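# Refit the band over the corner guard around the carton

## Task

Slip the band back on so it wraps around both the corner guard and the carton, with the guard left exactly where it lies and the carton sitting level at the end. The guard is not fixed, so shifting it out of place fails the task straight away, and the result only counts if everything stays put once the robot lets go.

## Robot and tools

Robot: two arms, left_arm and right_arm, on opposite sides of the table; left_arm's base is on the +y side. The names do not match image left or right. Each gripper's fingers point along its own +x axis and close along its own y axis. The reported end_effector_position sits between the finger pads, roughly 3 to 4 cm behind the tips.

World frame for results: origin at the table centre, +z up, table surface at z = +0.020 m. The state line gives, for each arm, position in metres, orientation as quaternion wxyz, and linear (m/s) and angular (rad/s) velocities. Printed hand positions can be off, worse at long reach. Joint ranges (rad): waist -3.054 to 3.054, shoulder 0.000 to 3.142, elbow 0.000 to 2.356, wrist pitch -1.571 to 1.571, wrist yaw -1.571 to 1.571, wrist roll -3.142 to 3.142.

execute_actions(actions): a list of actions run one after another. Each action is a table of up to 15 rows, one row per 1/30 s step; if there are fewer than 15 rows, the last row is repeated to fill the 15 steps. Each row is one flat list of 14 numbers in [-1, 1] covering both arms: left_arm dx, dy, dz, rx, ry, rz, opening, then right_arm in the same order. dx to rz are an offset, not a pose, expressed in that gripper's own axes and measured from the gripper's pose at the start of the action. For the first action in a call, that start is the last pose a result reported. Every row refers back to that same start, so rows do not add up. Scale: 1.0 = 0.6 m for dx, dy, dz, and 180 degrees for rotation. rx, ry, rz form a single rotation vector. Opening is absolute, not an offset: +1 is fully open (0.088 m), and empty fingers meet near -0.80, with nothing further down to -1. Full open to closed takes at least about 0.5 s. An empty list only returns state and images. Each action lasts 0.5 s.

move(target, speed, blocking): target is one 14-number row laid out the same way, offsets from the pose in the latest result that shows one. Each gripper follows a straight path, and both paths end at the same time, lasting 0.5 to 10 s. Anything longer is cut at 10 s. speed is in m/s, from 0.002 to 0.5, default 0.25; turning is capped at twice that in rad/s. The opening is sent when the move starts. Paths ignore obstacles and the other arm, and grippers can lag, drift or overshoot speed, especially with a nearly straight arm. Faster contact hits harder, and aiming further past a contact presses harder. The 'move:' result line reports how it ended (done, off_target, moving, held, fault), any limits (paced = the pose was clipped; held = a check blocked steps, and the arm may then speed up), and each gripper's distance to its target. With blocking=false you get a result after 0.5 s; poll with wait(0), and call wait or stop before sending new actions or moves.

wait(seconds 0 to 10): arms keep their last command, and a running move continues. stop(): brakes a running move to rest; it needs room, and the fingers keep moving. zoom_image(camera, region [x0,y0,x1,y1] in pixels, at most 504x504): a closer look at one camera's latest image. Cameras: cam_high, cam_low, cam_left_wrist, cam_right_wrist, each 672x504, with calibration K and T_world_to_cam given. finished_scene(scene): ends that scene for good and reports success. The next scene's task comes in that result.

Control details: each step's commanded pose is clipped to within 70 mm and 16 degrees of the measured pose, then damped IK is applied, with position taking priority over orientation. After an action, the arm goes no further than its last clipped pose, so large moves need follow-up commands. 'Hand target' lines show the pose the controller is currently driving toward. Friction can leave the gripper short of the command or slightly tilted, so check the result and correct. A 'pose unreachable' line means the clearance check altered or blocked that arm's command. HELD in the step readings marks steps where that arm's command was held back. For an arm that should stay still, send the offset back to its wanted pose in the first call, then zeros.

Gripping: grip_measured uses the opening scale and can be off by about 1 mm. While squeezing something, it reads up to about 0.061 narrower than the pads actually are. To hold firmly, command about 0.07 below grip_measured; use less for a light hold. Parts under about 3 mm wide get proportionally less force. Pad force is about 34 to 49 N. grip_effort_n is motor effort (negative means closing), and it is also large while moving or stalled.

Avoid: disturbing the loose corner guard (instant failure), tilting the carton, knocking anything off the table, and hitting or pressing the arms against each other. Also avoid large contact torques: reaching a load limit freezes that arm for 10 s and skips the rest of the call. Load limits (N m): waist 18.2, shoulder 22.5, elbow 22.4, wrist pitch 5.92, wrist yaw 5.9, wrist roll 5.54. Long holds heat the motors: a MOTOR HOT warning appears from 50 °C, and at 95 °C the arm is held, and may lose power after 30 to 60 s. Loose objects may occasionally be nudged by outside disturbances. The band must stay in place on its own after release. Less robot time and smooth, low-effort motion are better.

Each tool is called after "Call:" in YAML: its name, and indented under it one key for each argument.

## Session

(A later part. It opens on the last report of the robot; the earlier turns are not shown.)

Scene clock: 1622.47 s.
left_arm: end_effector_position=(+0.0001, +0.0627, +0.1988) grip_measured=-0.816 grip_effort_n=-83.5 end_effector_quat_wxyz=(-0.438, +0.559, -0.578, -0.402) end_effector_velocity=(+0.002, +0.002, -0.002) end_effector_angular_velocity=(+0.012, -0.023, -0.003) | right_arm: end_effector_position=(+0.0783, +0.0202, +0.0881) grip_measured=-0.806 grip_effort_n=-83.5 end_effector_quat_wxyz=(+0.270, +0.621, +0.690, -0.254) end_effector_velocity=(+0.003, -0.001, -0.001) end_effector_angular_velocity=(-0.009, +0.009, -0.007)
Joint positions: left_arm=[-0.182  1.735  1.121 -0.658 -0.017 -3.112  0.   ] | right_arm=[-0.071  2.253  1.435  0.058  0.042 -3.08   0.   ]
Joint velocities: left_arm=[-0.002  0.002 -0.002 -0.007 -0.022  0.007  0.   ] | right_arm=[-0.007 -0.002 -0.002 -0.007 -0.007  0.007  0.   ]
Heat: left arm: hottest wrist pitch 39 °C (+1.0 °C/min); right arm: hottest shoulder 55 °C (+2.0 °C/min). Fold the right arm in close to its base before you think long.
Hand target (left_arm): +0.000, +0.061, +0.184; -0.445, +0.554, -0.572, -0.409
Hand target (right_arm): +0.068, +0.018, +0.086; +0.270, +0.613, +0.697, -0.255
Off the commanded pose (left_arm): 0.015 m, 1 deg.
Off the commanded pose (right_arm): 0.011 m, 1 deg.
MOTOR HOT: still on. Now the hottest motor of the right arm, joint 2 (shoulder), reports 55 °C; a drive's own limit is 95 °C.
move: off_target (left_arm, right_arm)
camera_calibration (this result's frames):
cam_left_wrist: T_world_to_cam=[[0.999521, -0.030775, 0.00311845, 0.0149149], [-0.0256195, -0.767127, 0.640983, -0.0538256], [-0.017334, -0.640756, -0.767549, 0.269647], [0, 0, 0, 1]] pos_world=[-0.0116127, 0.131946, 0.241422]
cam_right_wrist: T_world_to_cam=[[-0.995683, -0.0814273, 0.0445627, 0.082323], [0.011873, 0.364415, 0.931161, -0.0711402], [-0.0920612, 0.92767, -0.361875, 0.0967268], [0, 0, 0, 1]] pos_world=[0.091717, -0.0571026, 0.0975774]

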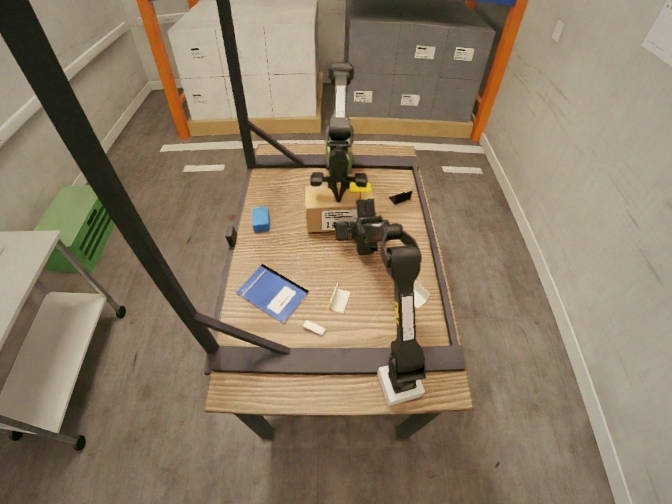

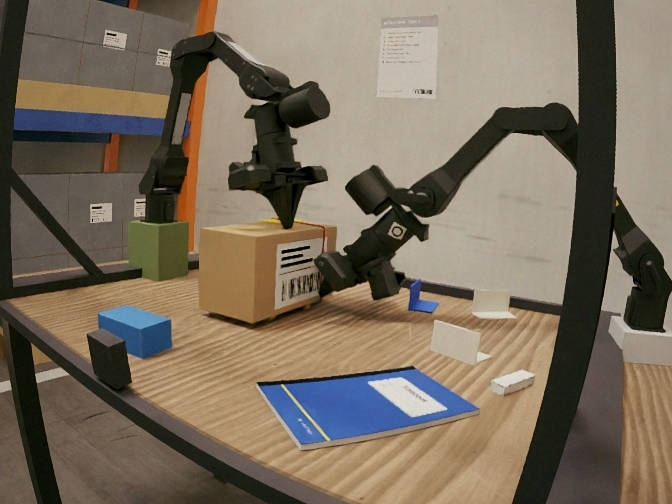

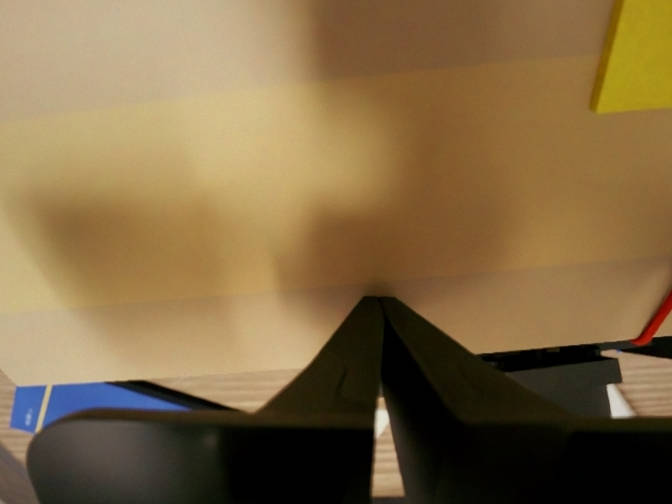

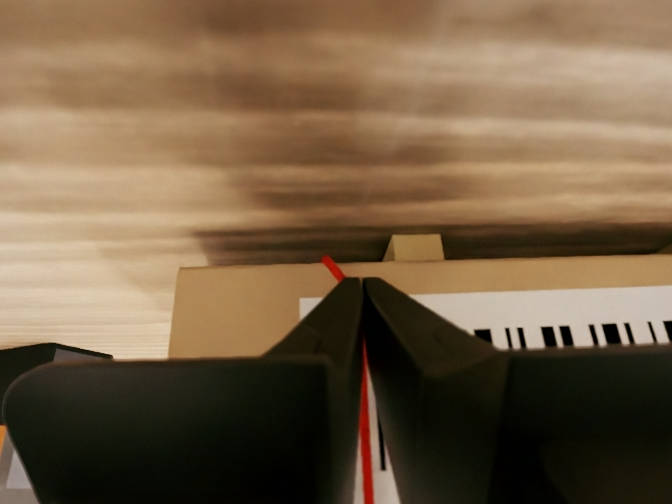

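Call:
move:
  target: [0.025,0,0.003,0,-0.008,0,-0.86,0.002,-0.033,0.003,0,0,0,-0.95]
  speed: 0.02

Call:
move:
  target: [0.025,0,0.003,0,-0.008,0,-0.86,0.001,-0.033,0.002,0,0,-0.02,-0.95]
  speed: 0.02

Scene clock: 1628.33 s.
left_arm: end_effector_position=(+0.0001, +0.0627, +0.1988) grip_measured=-0.816 grip_effort_n=-83.5 end_effector_quat_wxyz=(-0.438, +0.559, -0.578, -0.402) end_effector_velocity=(+0.000, +0.004, -0.002) end_effector_angular_velocity=(+0.012, -0.001, +0.021) | right_arm: end_effector_position=(+0.0720, +0.0190, +0.0884) grip_measured=-0.806 grip_effort_n=-83.5 end_effector_quat_wxyz=(+0.269, +0.632, +0.681, -0.253) end_effector_velocity=(+0.001, -0.001, -0.001) end_effector_angular_velocity=(-0.008, -0.002, +0.008)
Joint positions: left_arm=[-0.182  1.735  1.121 -0.658 -0.017 -3.112  0.   ] | right_arm=[-0.047  2.253  1.435  0.058  0.086 -3.053  0.   ]
Joint velocities: left_arm=[-0.002 -0.002 -0.007 -0.007 -0.007 -0.022  0.   ] | right_arm=[-0.002 -0.002 -0.002 -0.007 -0.007 -0.007  0.   ]
Heat: left arm: hottest wrist pitch 40 °C (+2.0 °C/min); right arm: hottest shoulder 56 °C (+3.0 °C/min). Fold the right arm in close to its base before you think long.
Hand target (left_arm): +0.000, +0.061, +0.184; -0.445, +0.554, -0.572, -0.409
Hand target (right_arm): +0.059, +0.017, +0.086; +0.270, +0.621, +0.690, -0.254
Off the commanded pose (left_arm): 0.015 m, 1 deg.
Off the commanded pose (right_arm): 0.014 m, 2 deg.
MOTOR HOT: still on. Now the hottest motor of the right arm, joint 2 (shoulder), reports 56 °C; a drive's own limit is 95 °C.
move: off_target (left_arm, right_arm)
camera_calibration (this result's frames):
cam_left_wrist: T_world_to_cam=[[0.999521, -0.030775, 0.00311845, 0.0149149], [-0.0256195, -0.767127, 0.640983, -0.0538256], [-0.017334, -0.640756, -0.767549, 0.269647], [0, 0, 0, 1]] pos_world=[-0.0116127, 0.131946, 0.241422]
cam_right_wrist: T_world_to_cam=[[-0.997874, -0.0553174, 0.0344625, 0.0764573], [0.0122085, 0.360763, 0.932578, -0.0709526], [-0.0640205, 0.931016, -0.35932, 0.0951058], [0, 0, 0, 1]] pos_world=[0.0832497, -0.0587185, 0.0977074]

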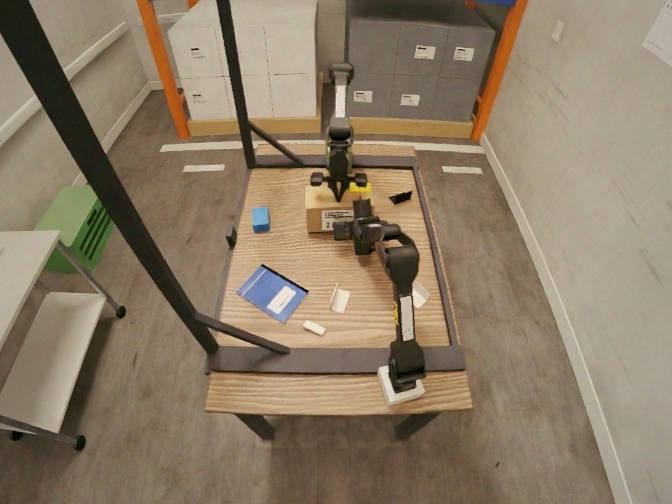

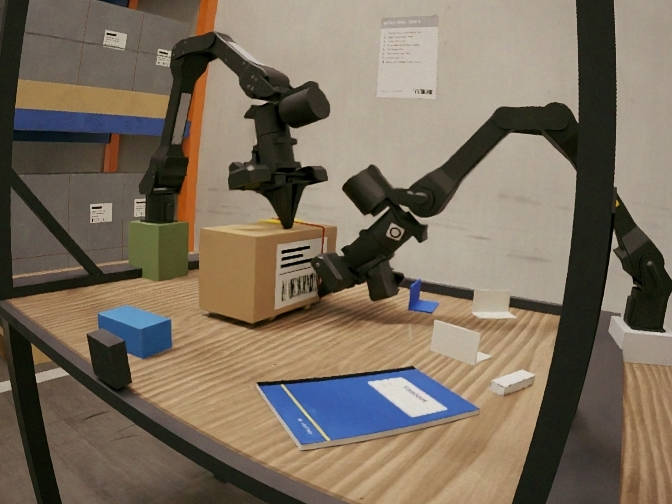

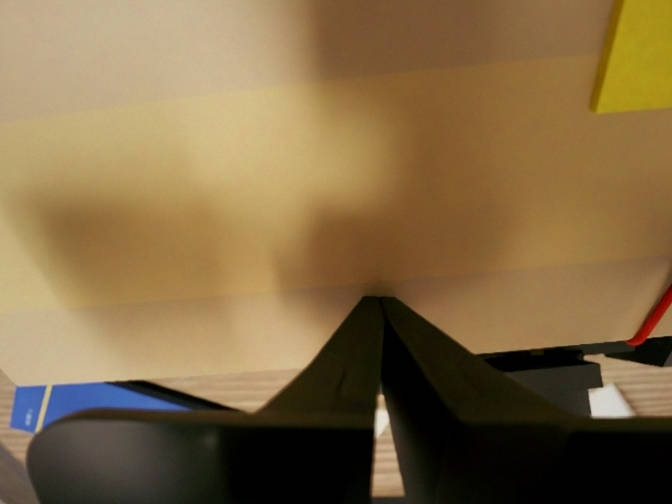

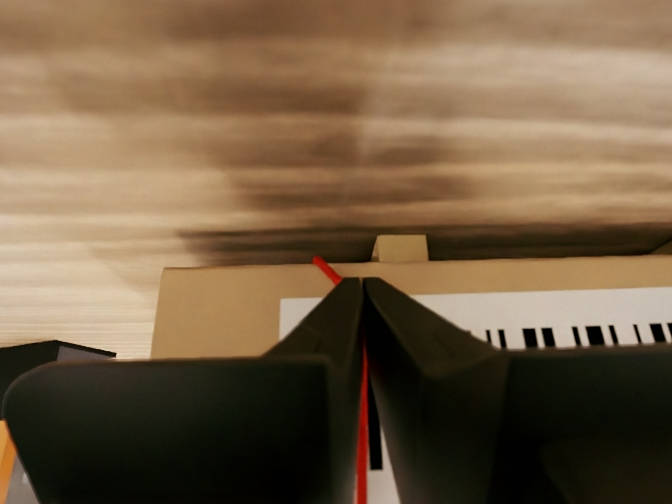

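Scene clock: 1630.13 s.
left_arm: end_effector_position=(+0.0000, +0.0627, +0.1989) grip_measured=-0.816 grip_effort_n=-83.5 end_effector_quat_wxyz=(-0.437, +0.560, -0.578, -0.402) end_effector_velocity=(-0.002, +0.002, -0.000) end_effector_angular_velocity=(+0.007, +0.009, +0.002) | right_arm: end_effector_position=(+0.0696, +0.0190, +0.0885) grip_measured=-0.806 grip_effort_n=-83.5 end_effector_quat_wxyz=(+0.262, +0.627, +0.686, -0.261) end_effector_velocity=(+0.001, -0.004, -0.006) end_effector_angular_velocity=(-0.027, -0.006, +0.008)
Joint positions: left_arm=[-0.182  1.735  1.121 -0.658 -0.017 -3.112  0.   ] | right_arm=[-0.049  2.253  1.435  0.06   0.063 -3.041  0.   ]
Joint velocities: left_arm=[-0.002 -0.002 -0.002 -0.007  0.007 -0.007  0.   ] | right_arm=[-0.002  0.002 -0.002 -0.022 -0.007 -0.007  0.   ]
Heat: left arm: hottest wrist pitch 39 °C (+1.0 °C/min); right arm: hottest shoulder 56 °C (+2.0 °C/min). Fold the right arm in close to its base before you think long.
Hand target (left_arm): +0.000, +0.061, +0.184; -0.445, +0.554, -0.572, -0.409
Hand target (right_arm): +0.053, +0.017, +0.087; +0.261, +0.610, +0.701, -0.262
Off the commanded pose (left_arm): 0.015 m, 1 deg.
Off the commanded pose (right_arm): 0.018 m, 3 deg.
MOTOR HOT: still on. Now the hottest motor of the right arm, joint 2 (shoulder), reports 56 °C; a drive's own limit is 95 °C.
move: off_target (left_arm, right_arm)
camera_calibration (this result's frames):
cam_left_wrist: T_world_to_cam=[[0.999522, -0.0307738, 0.00311962, 0.0149142], [-0.0256127, -0.766883, 0.641276, -0.0539759], [-0.0173421, -0.641049, -0.767304, 0.269584], [0, 0, 0, 1]] pos_world=[-0.0116144, 0.131882, 0.24142]
cam_right_wrist: T_world_to_cam=[[-0.996382, -0.0615158, 0.0586365, 0.071971], [0.0324164, 0.362697, 0.931343, -0.0723747], [-0.0785596, 0.929874, -0.359391, 0.0960509], [0, 0, 0, 1]] pos_world=[0.0816025, -0.0586379, 0.0977053]

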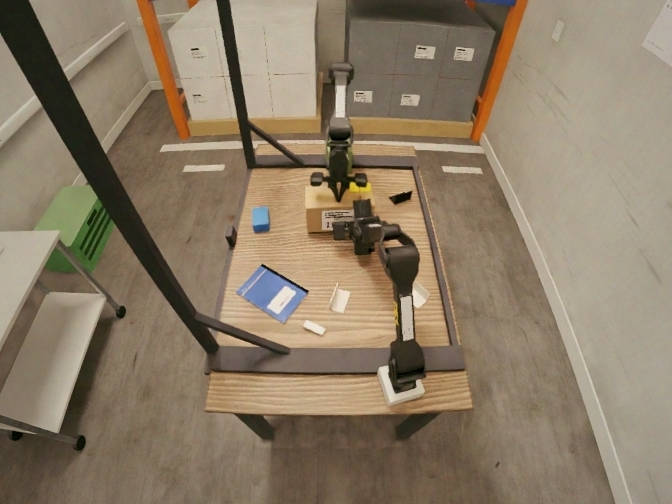

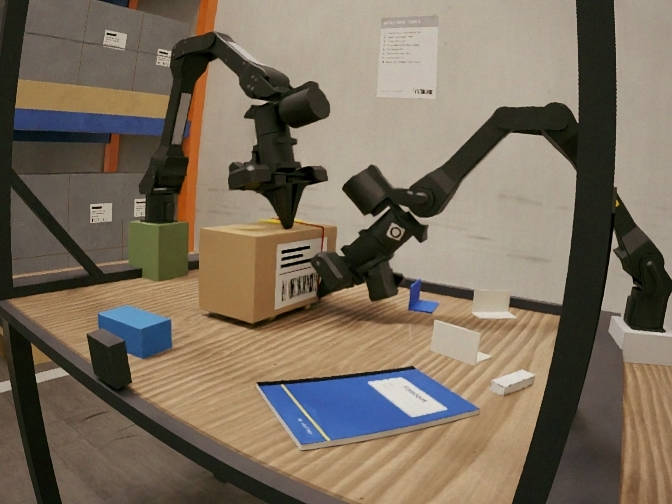

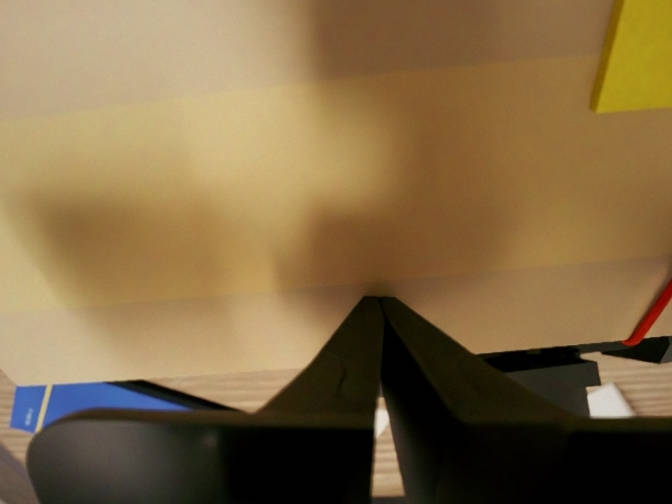

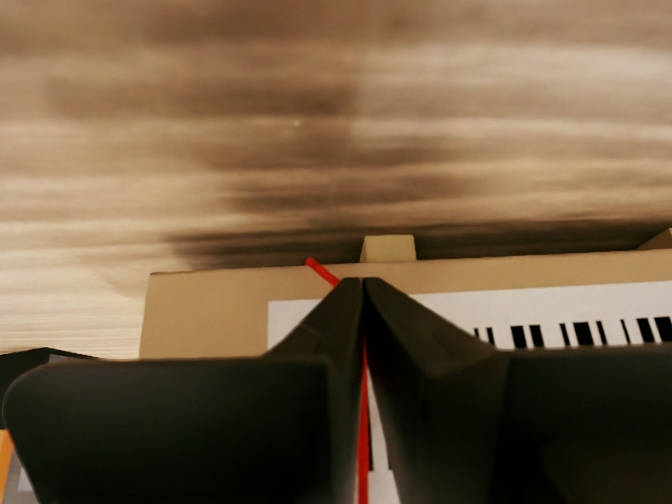

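Call:
move:
  target: [0.025,0,0.003,0,-0.008,0,-0.86,-0.004,0.025,0.0033,0,0,0,-0.95]
  speed: 0.015

Scene clock: 1636.40 s.
left_arm: end_effector_position=(+0.0000, +0.0627, +0.1989) grip_measured=-0.816 grip_effort_n=-83.5 end_effector_quat_wxyz=(-0.437, +0.560, -0.578, -0.402) end_effector_velocity=(+0.002, -0.001, +0.001) end_effector_angular_velocity=(-0.008, -0.023, -0.003) | right_arm: end_effector_position=(+0.0830, +0.0201, +0.0867) grip_measured=-0.806 grip_effort_n=-83.5 end_effector_quat_wxyz=(+0.261, +0.627, +0.686, -0.261) end_effector_velocity=(-0.004, -0.004, -0.003) end_effector_angular_velocity=(-0.014, +0.008, +0.023)
Joint positions: left_arm=[-0.182  1.735  1.121 -0.658 -0.017 -3.112  0.   ] | right_arm=[-0.079  2.253  1.425  0.071  0.044 -3.06   0.   ]
Joint velocities: left_arm=[-0.002 -0.002 -0.002  0.007 -0.022  0.007  0.   ] | right_arm=[ 0.002 -0.002 -0.007 -0.007 -0.022 -0.007  0.   ]
Heat: left arm: hottest wrist pitch 39 °C (+1.0 °C/min); right arm: hottest shoulder 57 °C (+3.0 °C/min). Fold the right arm in close to its base before you think long.
Hand target (left_arm): +0.000, +0.061, +0.184; -0.445, +0.554, -0.572, -0.409
Hand target (right_arm): +0.085, +0.017, +0.088; +0.262, +0.627, +0.686, -0.261
Off the commanded pose (left_arm): 0.015 m, 1 deg.
Off the commanded pose (right_arm): 0.004 m, 0 deg.
MOTOR HOT: still on. Now the hottest motor of the right arm, joint 2 (shoulder), reports 57 °C; a drive's own limit is 95 °C.
move: off_target (left_arm)
camera_calibration (this result's frames):
cam_left_wrist: T_world_to_cam=[[0.999522, -0.0307738, 0.00311962, 0.0149142], [-0.0256127, -0.766883, 0.641276, -0.0539759], [-0.0173421, -0.641049, -0.767304, 0.269584], [0, 0, 0, 1]] pos_world=[-0.0116144, 0.131882, 0.24142]
cam_right_wrist: T_world_to_cam=[[-0.996534, -0.0591438, 0.0585006, 0.0854756], [0.0331953, 0.362099, 0.931548, -0.0715655], [-0.0762783, 0.930261, -0.358881, 0.0950819], [0, 0, 0, 1]] pos_world=[0.0948076, -0.0574818, 0.0957894]

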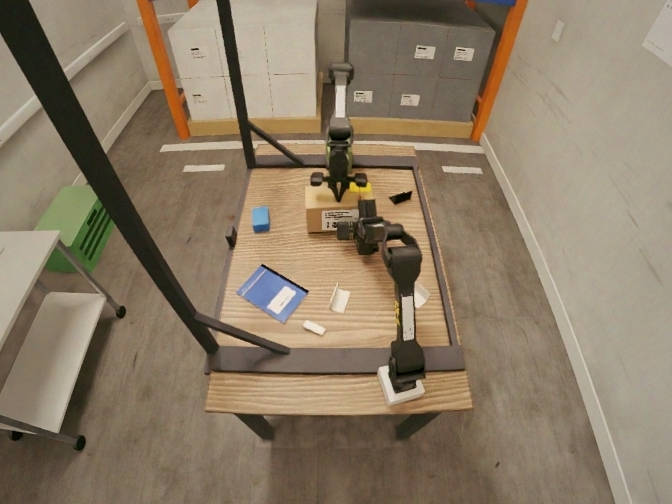

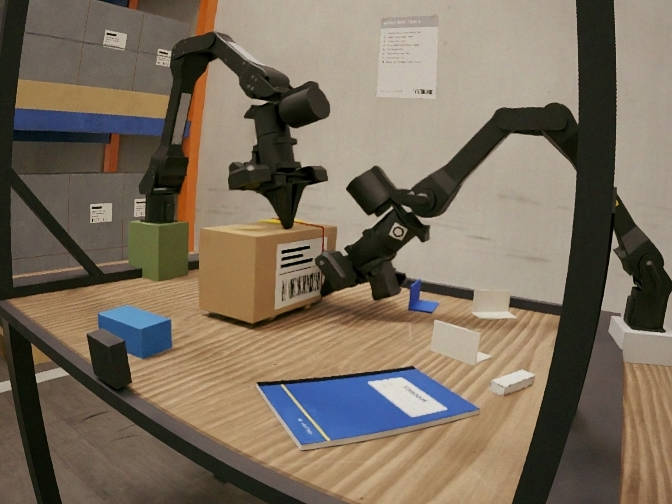

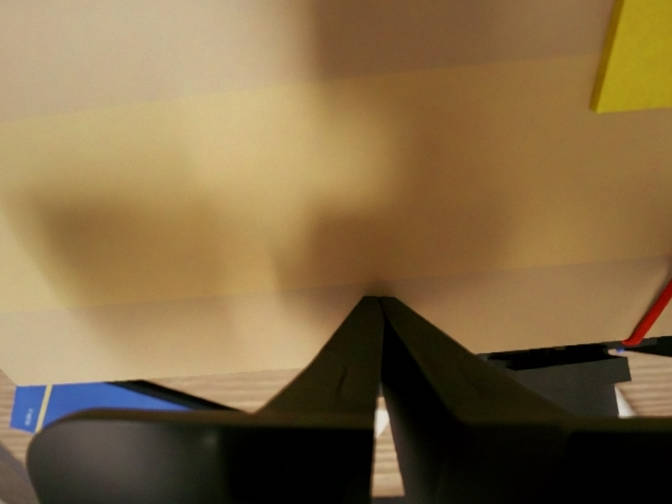

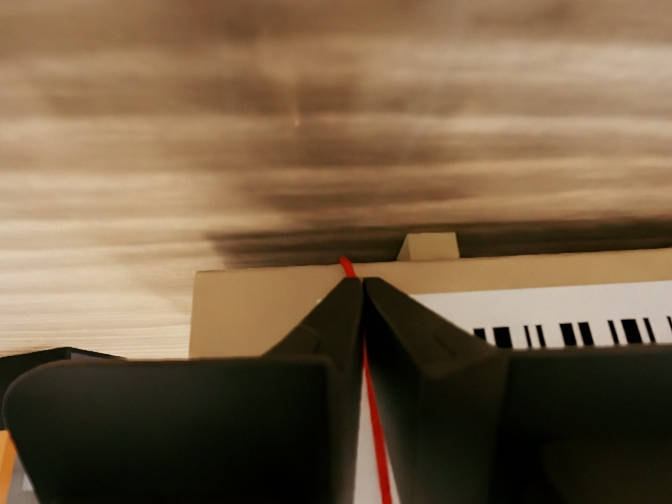

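Call:
execute_actions:
  actions:
    - [[0.025,0,0.003,0,-0.008,0,-0.86,-0.003,-0.002,0.003,0,0,0,-0.6]]
    - [[0.025,0,0.003,0,-0.008,0,-0.86,-0.003,-0.002,0.003,0,0,0,-0.4]]

Call:
move:
  target: [0.025,0,0.003,0,-0.008,0,-0.86,-0.1,0,0.08,0,0,0,-0.4]
  speed: 0.05

Call:
zoom_image:
  camera: "cam_low"
  region: [270,205,350,315]

Scene clock: 1642.13 s.
left_arm: end_effector_position=(+0.0000, +0.0627, +0.1989) grip_measured=-0.816 grip_effort_n=-83.5 end_effector_quat_wxyz=(-0.437, +0.560, -0.578, -0.402) end_effector_velocity=(+0.000, +0.005, -0.001) end_effector_angular_velocity=(+0.021, +0.003, +0.035) | right_arm: end_effector_position=(+0.0821, +0.0208, +0.0874) grip_measured=-0.404 grip_effort_n=18.4 end_effector_quat_wxyz=(+0.260, +0.627, +0.687, -0.259) end_effector_velocity=(-0.001, -0.008, -0.007) end_effector_angular_velocity=(-0.040, -0.018, +0.023)
Joint positions: left_arm=[-0.182  1.735  1.121 -0.658 -0.017 -3.112  0.   ] | right_arm=[-0.077  2.253  1.425  0.077  0.044 -3.06   0.019]
Joint velocities: left_arm=[-0.002 -0.002 -0.002 -0.022 -0.007 -0.037  0.   ] | right_arm=[ 0.002 -0.002 -0.007 -0.037 -0.007 -0.022  0.   ]
Heat: left arm: hottest wrist pitch 40 °C (+2.0 °C/min); right arm: hottest shoulder 59 °C (+4.0 °C/min). Fold the right arm in close to its base before you think long.
Hand target (left_arm): +0.000, +0.061, +0.184; -0.445, +0.554, -0.572, -0.409
Hand target (right_arm): +0.082, +0.018, +0.087; +0.260, +0.628, +0.686, -0.260
Off the commanded pose (left_arm): 0.015 m, 1 deg.
Off the commanded pose (right_arm): 0.003 m, 0 deg.
MOTOR HOT: still on. Now the hottest motor of the right arm, joint 2 (shoulder), reports 59 °C; a drive's own limit is 95 °C.
Step readings (end_effector_position; steps 1 to 15: 1st action; 16 to 30: 2nd action):
0: left_arm (+0.0000, +0.0627, +0.1989) | right_arm (+0.0831, +0.0200, +0.0865)
1: left_arm (+0.0000, +0.0627, +0.1989) | right_arm (+0.0830, +0.0201, +0.0866)
2: left_arm (+0.0000, +0.0627, +0.1989) | right_arm (+0.0830, +0.0203, +0.0868)
4: left_arm (+0.0000, +0.0627, +0.1989) | right_arm (+0.0830, +0.0204, +0.0869)
8: left_arm (+0.0000, +0.0627, +0.1989) | right_arm (+0.0830, +0.0205, +0.0870)
15: left_arm (+0.0000, +0.0627, +0.1989) | right_arm (+0.0830, +0.0205, +0.0871)
16: left_arm (+0.0000, +0.0627, +0.1989) | right_arm (+0.0830, +0.0206, +0.0871)
17: left_arm (+0.0000, +0.0627, +0.1989) | right_arm (+0.0829, +0.0207, +0.0873)
19: left_arm (+0.0000, +0.0627, +0.1989) | right_arm (+0.0827, +0.0207, +0.0873)
23: left_arm (+0.0000, +0.0627, +0.1989) | right_arm (+0.0823, +0.0207, +0.0874)
30: end_effector_position above
camera_calibration (this result's frames):
cam_left_wrist: T_world_to_cam=[[0.999522, -0.0307738, 0.00311962, 0.0149142], [-0.0256127, -0.766883, 0.641276, -0.0539759], [-0.0173421, -0.641049, -0.767304, 0.269584], [0, 0, 0, 1]] pos_world=[-0.0116144, 0.131882, 0.24142]
cam_right_wrist: T_world_to_cam=[[-0.996391, -0.0612349, 0.0587818, 0.0845169], [0.0331142, 0.357219, 0.933434, -0.0725255], [-0.0781567, 0.932011, -0.353902, 0.0944053], [0, 0, 0, 1]] pos_world=[0.0939919, -0.0569039, 0.0961399]

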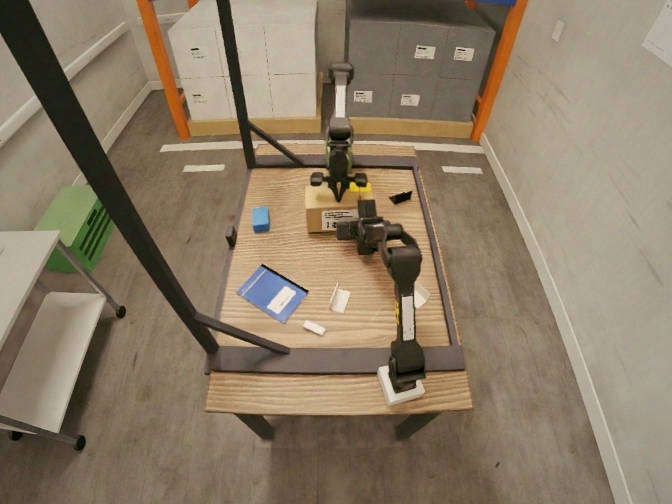

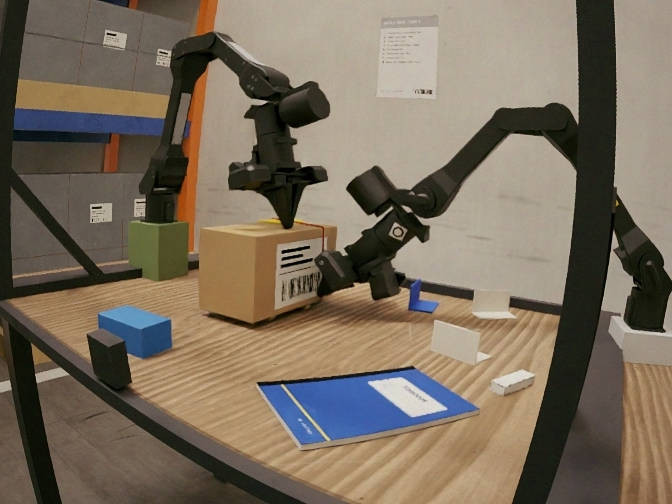

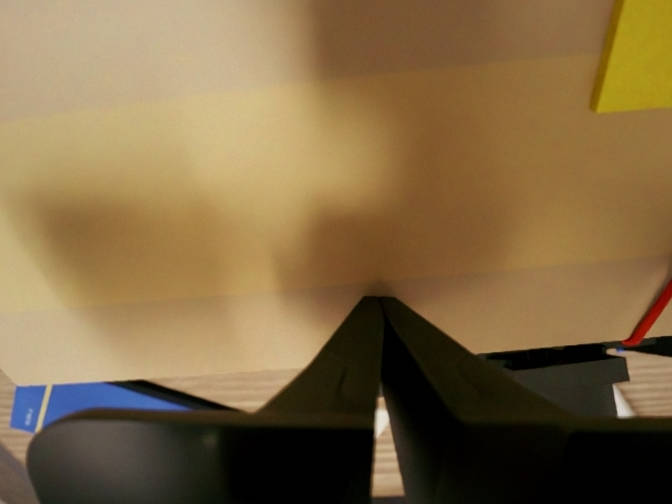

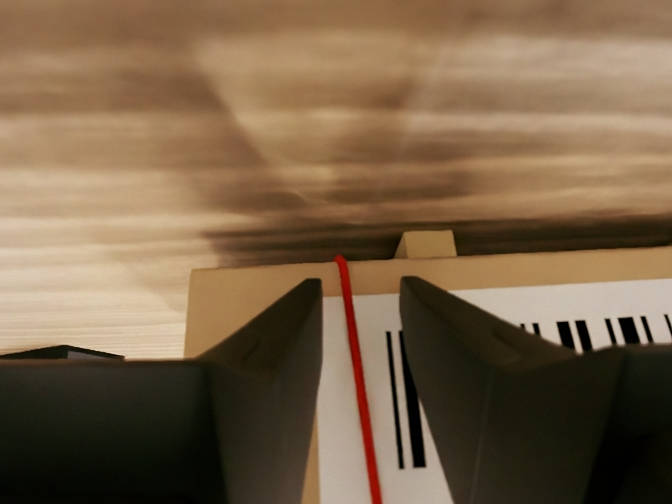

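Scene clock: 1644.00 s.
left_arm: end_effector_position=(+0.0000, +0.0626, +0.1989) grip_measured=-0.816 grip_effort_n=-83.5 end_effector_quat_wxyz=(-0.437, +0.560, -0.578, -0.402) end_effector_velocity=(+0.000, +0.002, -0.002) end_effector_angular_velocity=(+0.012, -0.010, -0.007) | right_arm: end_effector_position=(+0.0897, -0.0527, +0.0895) grip_measured=-0.403 grip_effort_n=17.9 end_effector_quat_wxyz=(+0.263, +0.626, +0.686, -0.261) end_effector_velocity=(+0.001, -0.004, -0.002) end_effector_angular_velocity=(-0.012, -0.002, +0.008)
Joint positions: left_arm=[-0.182  1.735  1.121 -0.658 -0.017 -3.112  0.   ] | right_arm=[-0.065  2.026  1.053  0.214  0.051 -3.053  0.019]
Joint velocities: left_arm=[-0.002  0.002 -0.002 -0.007 -0.007  0.007  0.   ] | right_arm=[-0.002 -0.007 -0.012 -0.007 -0.007 -0.007 -0.   ]
Heat: left arm: hottest wrist pitch 40 °C (+2.0 °C/min); right arm: hottest shoulder 59 °C (+4.0 °C/min). Fold the right arm in close to its base before you think long.
Hand target (left_arm): +0.000, +0.061, +0.184; -0.445, +0.554, -0.573, -0.409
Hand target (right_arm): +0.089, -0.056, +0.094; +0.260, +0.627, +0.687, -0.259
Off the commanded pose (left_arm): 0.015 m, 1 deg.
Off the commanded pose (right_arm): 0.005 m, 0 deg.
MOTOR HOT: still on. Now the hottest motor of the right arm, joint 2 (shoulder), reports 59 °C; a drive's own limit is 95 °C.
move: off_target (left_arm)
camera_calibration (this result's frames):
cam_left_wrist: T_world_to_cam=[[0.999522, -0.0307726, 0.00312079, 0.0149136], [-0.0256059, -0.766638, 0.641568, -0.0541262], [-0.0173502, -0.641341, -0.767059, 0.269522], [0, 0, 0, 1]] pos_world=[-0.0116162, 0.131819, 0.241418]
cam_right_wrist: T_world_to_cam=[[-0.996348, -0.0626544, 0.0580098, 0.087504], [0.0313086, 0.363992, 0.930876, -0.0477085], [-0.0794386, 0.929292, -0.360701, 0.164808], [0, 0, 0, 1]] pos_world=[0.10177, -0.130306, 0.0987809]

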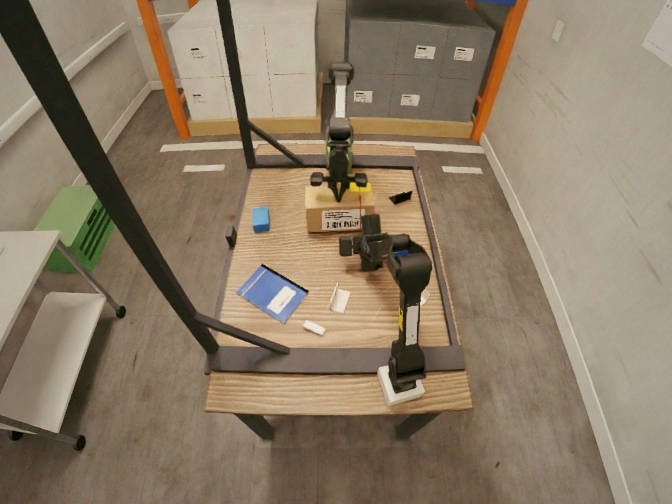

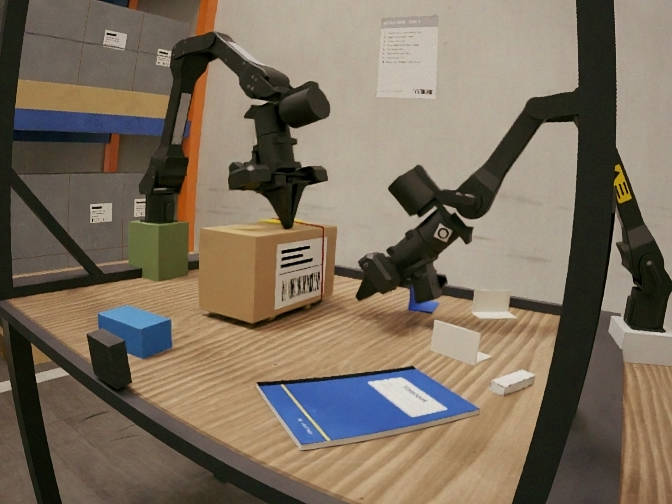

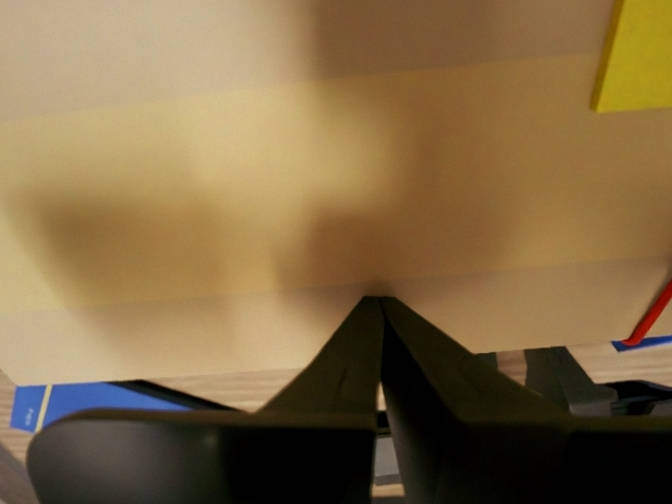

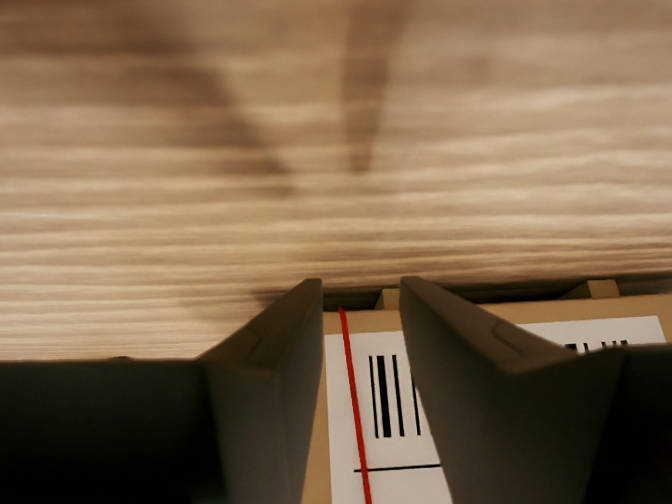

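Region (270, 205, 350, 315) of cam_low's 672x504 image, scaled by 4.582, with more detail than that image has; it fills the left 367 columns of this view, and the rest is white.

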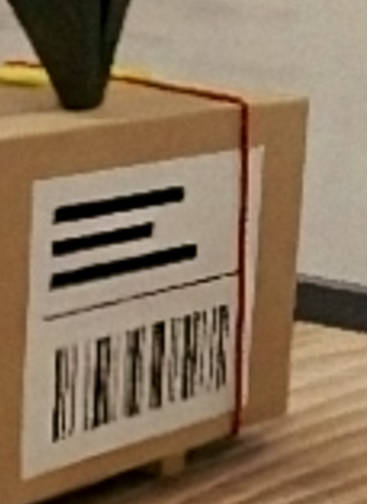

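Call:
move:
  target: [0.025,0,0.003,0,-0.008,0,-0.86,0.0865,-0.0062,-0.0507,0,0,0,-0.5]
  speed: 0.05

Scene clock: 1663.77 s.
left_arm: end_effector_position=(+0.0000, +0.0625, +0.1989) grip_measured=-0.816 grip_effort_n=-83.5 end_effector_quat_wxyz=(-0.437, +0.560, -0.578, -0.402) end_effector_velocity=(-0.002, -0.001, +0.001) end_effector_angular_velocity=(-0.007, +0.009, +0.002) | right_arm: end_effector_position=(+0.0796, +0.0037, +0.0844) grip_measured=-0.497 grip_effort_n=-16.0 end_effector_quat_wxyz=(+0.257, +0.628, +0.689, -0.257) end_effector_velocity=(+0.003, -0.001, -0.002) end_effector_angular_velocity=(-0.017, -0.004, +0.003)
Joint positions: left_arm=[-0.182  1.735  1.121 -0.657 -0.017 -3.112  0.   ] | right_arm=[-0.065  2.208  1.324  0.141  0.051 -3.053  0.015]
Joint velocities: left_arm=[-0.002 -0.002 -0.002  0.007  0.007 -0.007  0.   ] | right_arm=[-0.007  0.002  0.007 -0.022 -0.007 -0.007 -0.001]
Heat: left arm: hottest wrist pitch 40 °C (+1.0 °C/min); right arm: hottest shoulder 60 °C (+2.0 °C/min). Fold the right arm in close to its base before you think long.
Hand target (left_arm): +0.000, +0.061, +0.184; -0.444, +0.555, -0.573, -0.409
Hand target (right_arm): +0.080, +0.005, +0.076; +0.263, +0.626, +0.686, -0.261
Off the commanded pose (left_arm): 0.015 m, 1 deg.
Off the commanded pose (right_arm): 0.009 m, 1 deg.
MOTOR HOT: still on. Now the hottest motor of the right arm, joint 2 (shoulder), reports 60 °C; a drive's own limit is 95 °C.
move: off_target (left_arm, right_arm)
camera_calibration (this result's frames):
cam_left_wrist: T_world_to_cam=[[0.999522, -0.0307714, 0.00312196, 0.014913], [-0.0255991, -0.766394, 0.641861, -0.0542765], [-0.0173583, -0.641634, -0.766815, 0.269459], [0, 0, 0, 1]] pos_world=[-0.0116179, 0.131756, 0.241417]
cam_right_wrist: T_world_to_cam=[[-0.996189, -0.0635387, 0.0597528, 0.081068], [0.0338297, 0.349972, 0.936149, -0.063797], [-0.0803935, 0.934603, -0.346489, 0.108592], [0, 0, 0, 1]] pos_world=[0.0916474, -0.0740126, 0.0925055]

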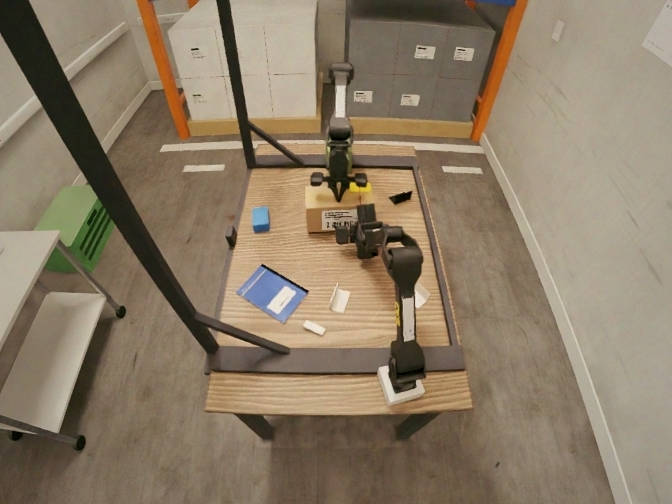

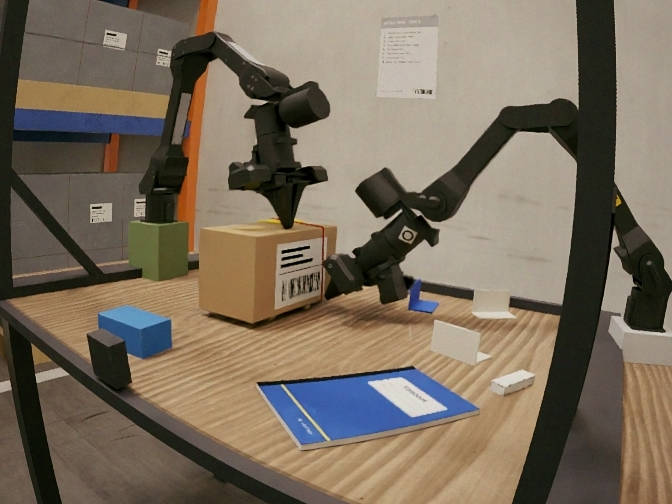

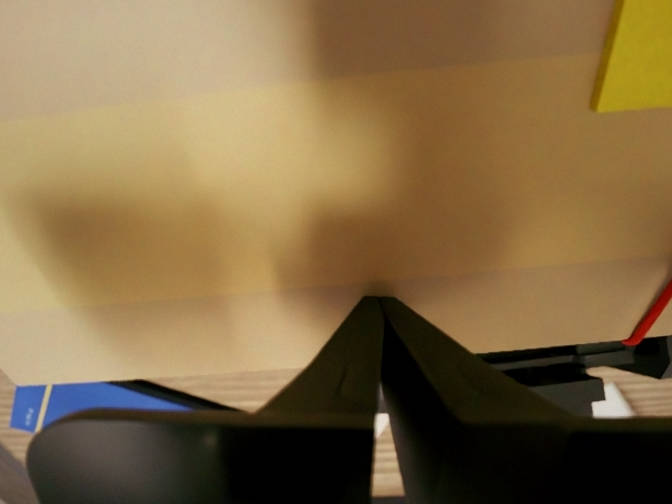

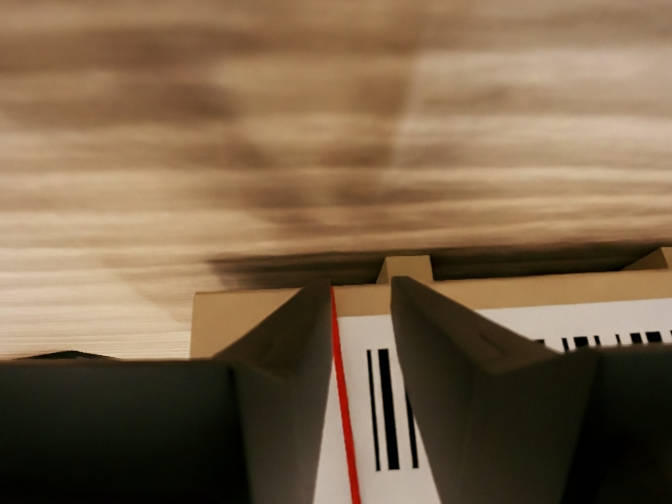

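Call:
move:
  target: [0.025,0,0.003,0,-0.008,0,-0.86,0.039,0.007,-0.0237,0,0,0,-0.5]
  speed: 0.04

Scene clock: 1670.27 s.
left_arm: end_effector_position=(+0.0000, +0.0625, +0.1989) grip_measured=-0.816 grip_effort_n=-83.5 end_effector_quat_wxyz=(-0.437, +0.560, -0.578, -0.402) end_effector_velocity=(+0.002, +0.002, -0.000) end_effector_angular_velocity=(+0.007, -0.019, +0.011) | right_arm: end_effector_position=(+0.0794, +0.0215, +0.0883) grip_measured=-0.497 grip_effort_n=-16.0 end_effector_quat_wxyz=(+0.258, +0.627, +0.688, -0.258) end_effector_velocity=(+0.001, -0.004, -0.007) end_effector_angular_velocity=(-0.035, -0.017, +0.018)
Joint positions: left_arm=[-0.182  1.735  1.121 -0.657 -0.017 -3.112  0.   ] | right_arm=[-0.072  2.254  1.428  0.079  0.045 -3.058  0.015]
Joint velocities: left_arm=[-0.002 -0.002 -0.002 -0.007 -0.022 -0.007  0.   ] | right_arm=[-0.002  0.007  0.007 -0.037 -0.007 -0.022  0.   ]
Heat: left arm: hottest wrist pitch 40 °C (+1.0 °C/min); right arm: hottest shoulder 58 °C (+1.0 °C/min). Fold the right arm in close to its base before you think long.
Hand target (left_arm): +0.000, +0.061, +0.184; -0.444, +0.555, -0.573, -0.409
Hand target (right_arm): +0.081, +0.030, +0.079; +0.257, +0.628, +0.689, -0.256
Off the commanded pose (left_arm): 0.015 m, 1 deg.
Off the commanded pose (right_arm): 0.013 m, 0 deg.
MOTOR HOT: still on. Now the hottest motor of the right arm, joint 2 (shoulder), reports 58 °C; a drive's own limit is 95 °C.
move: off_target (left_arm, right_arm)
camera_calibration (this result's frames):
cam_left_wrist: T_world_to_cam=[[0.999522, -0.0307714, 0.00312196, 0.014913], [-0.0255991, -0.766394, 0.641861, -0.0542765], [-0.0173583, -0.641634, -0.766815, 0.269459], [0, 0, 0, 1]] pos_world=[-0.0116179, 0.131756, 0.241417]
cam_right_wrist: T_world_to_cam=[[-0.996201, -0.0637396, 0.0593296, 0.0818747], [0.0330694, 0.353366, 0.9349, -0.0735348], [-0.0805552, 0.933311, -0.349916, 0.0935617], [0, 0, 0, 1]] pos_world=[0.0915323, -0.0561188, 0.0966289]

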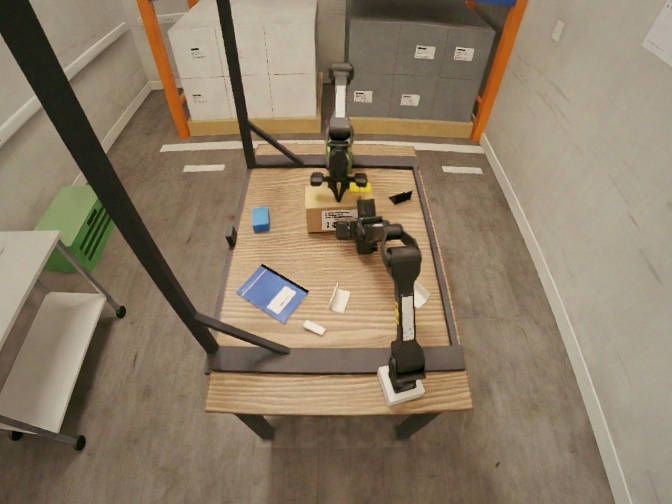

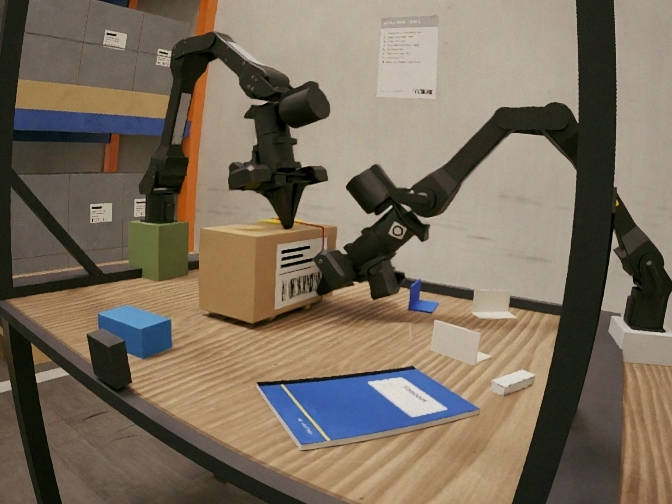

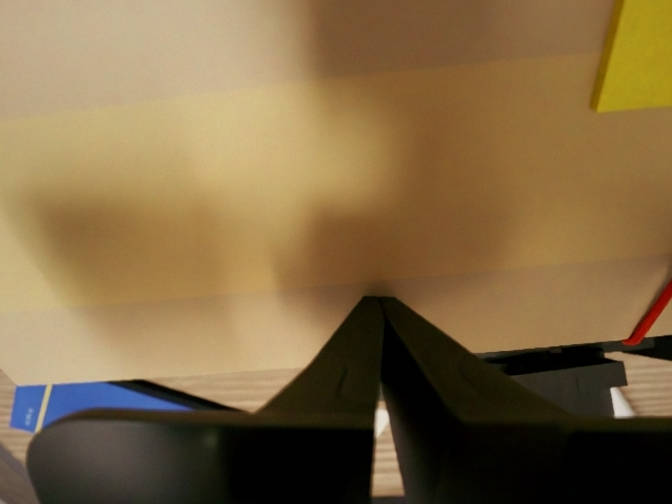

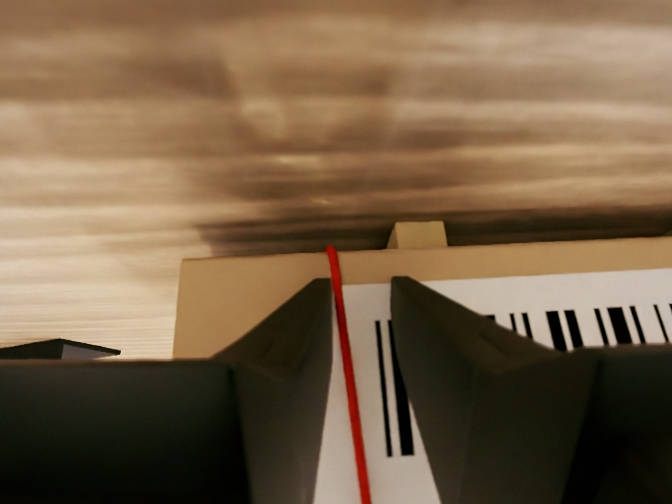

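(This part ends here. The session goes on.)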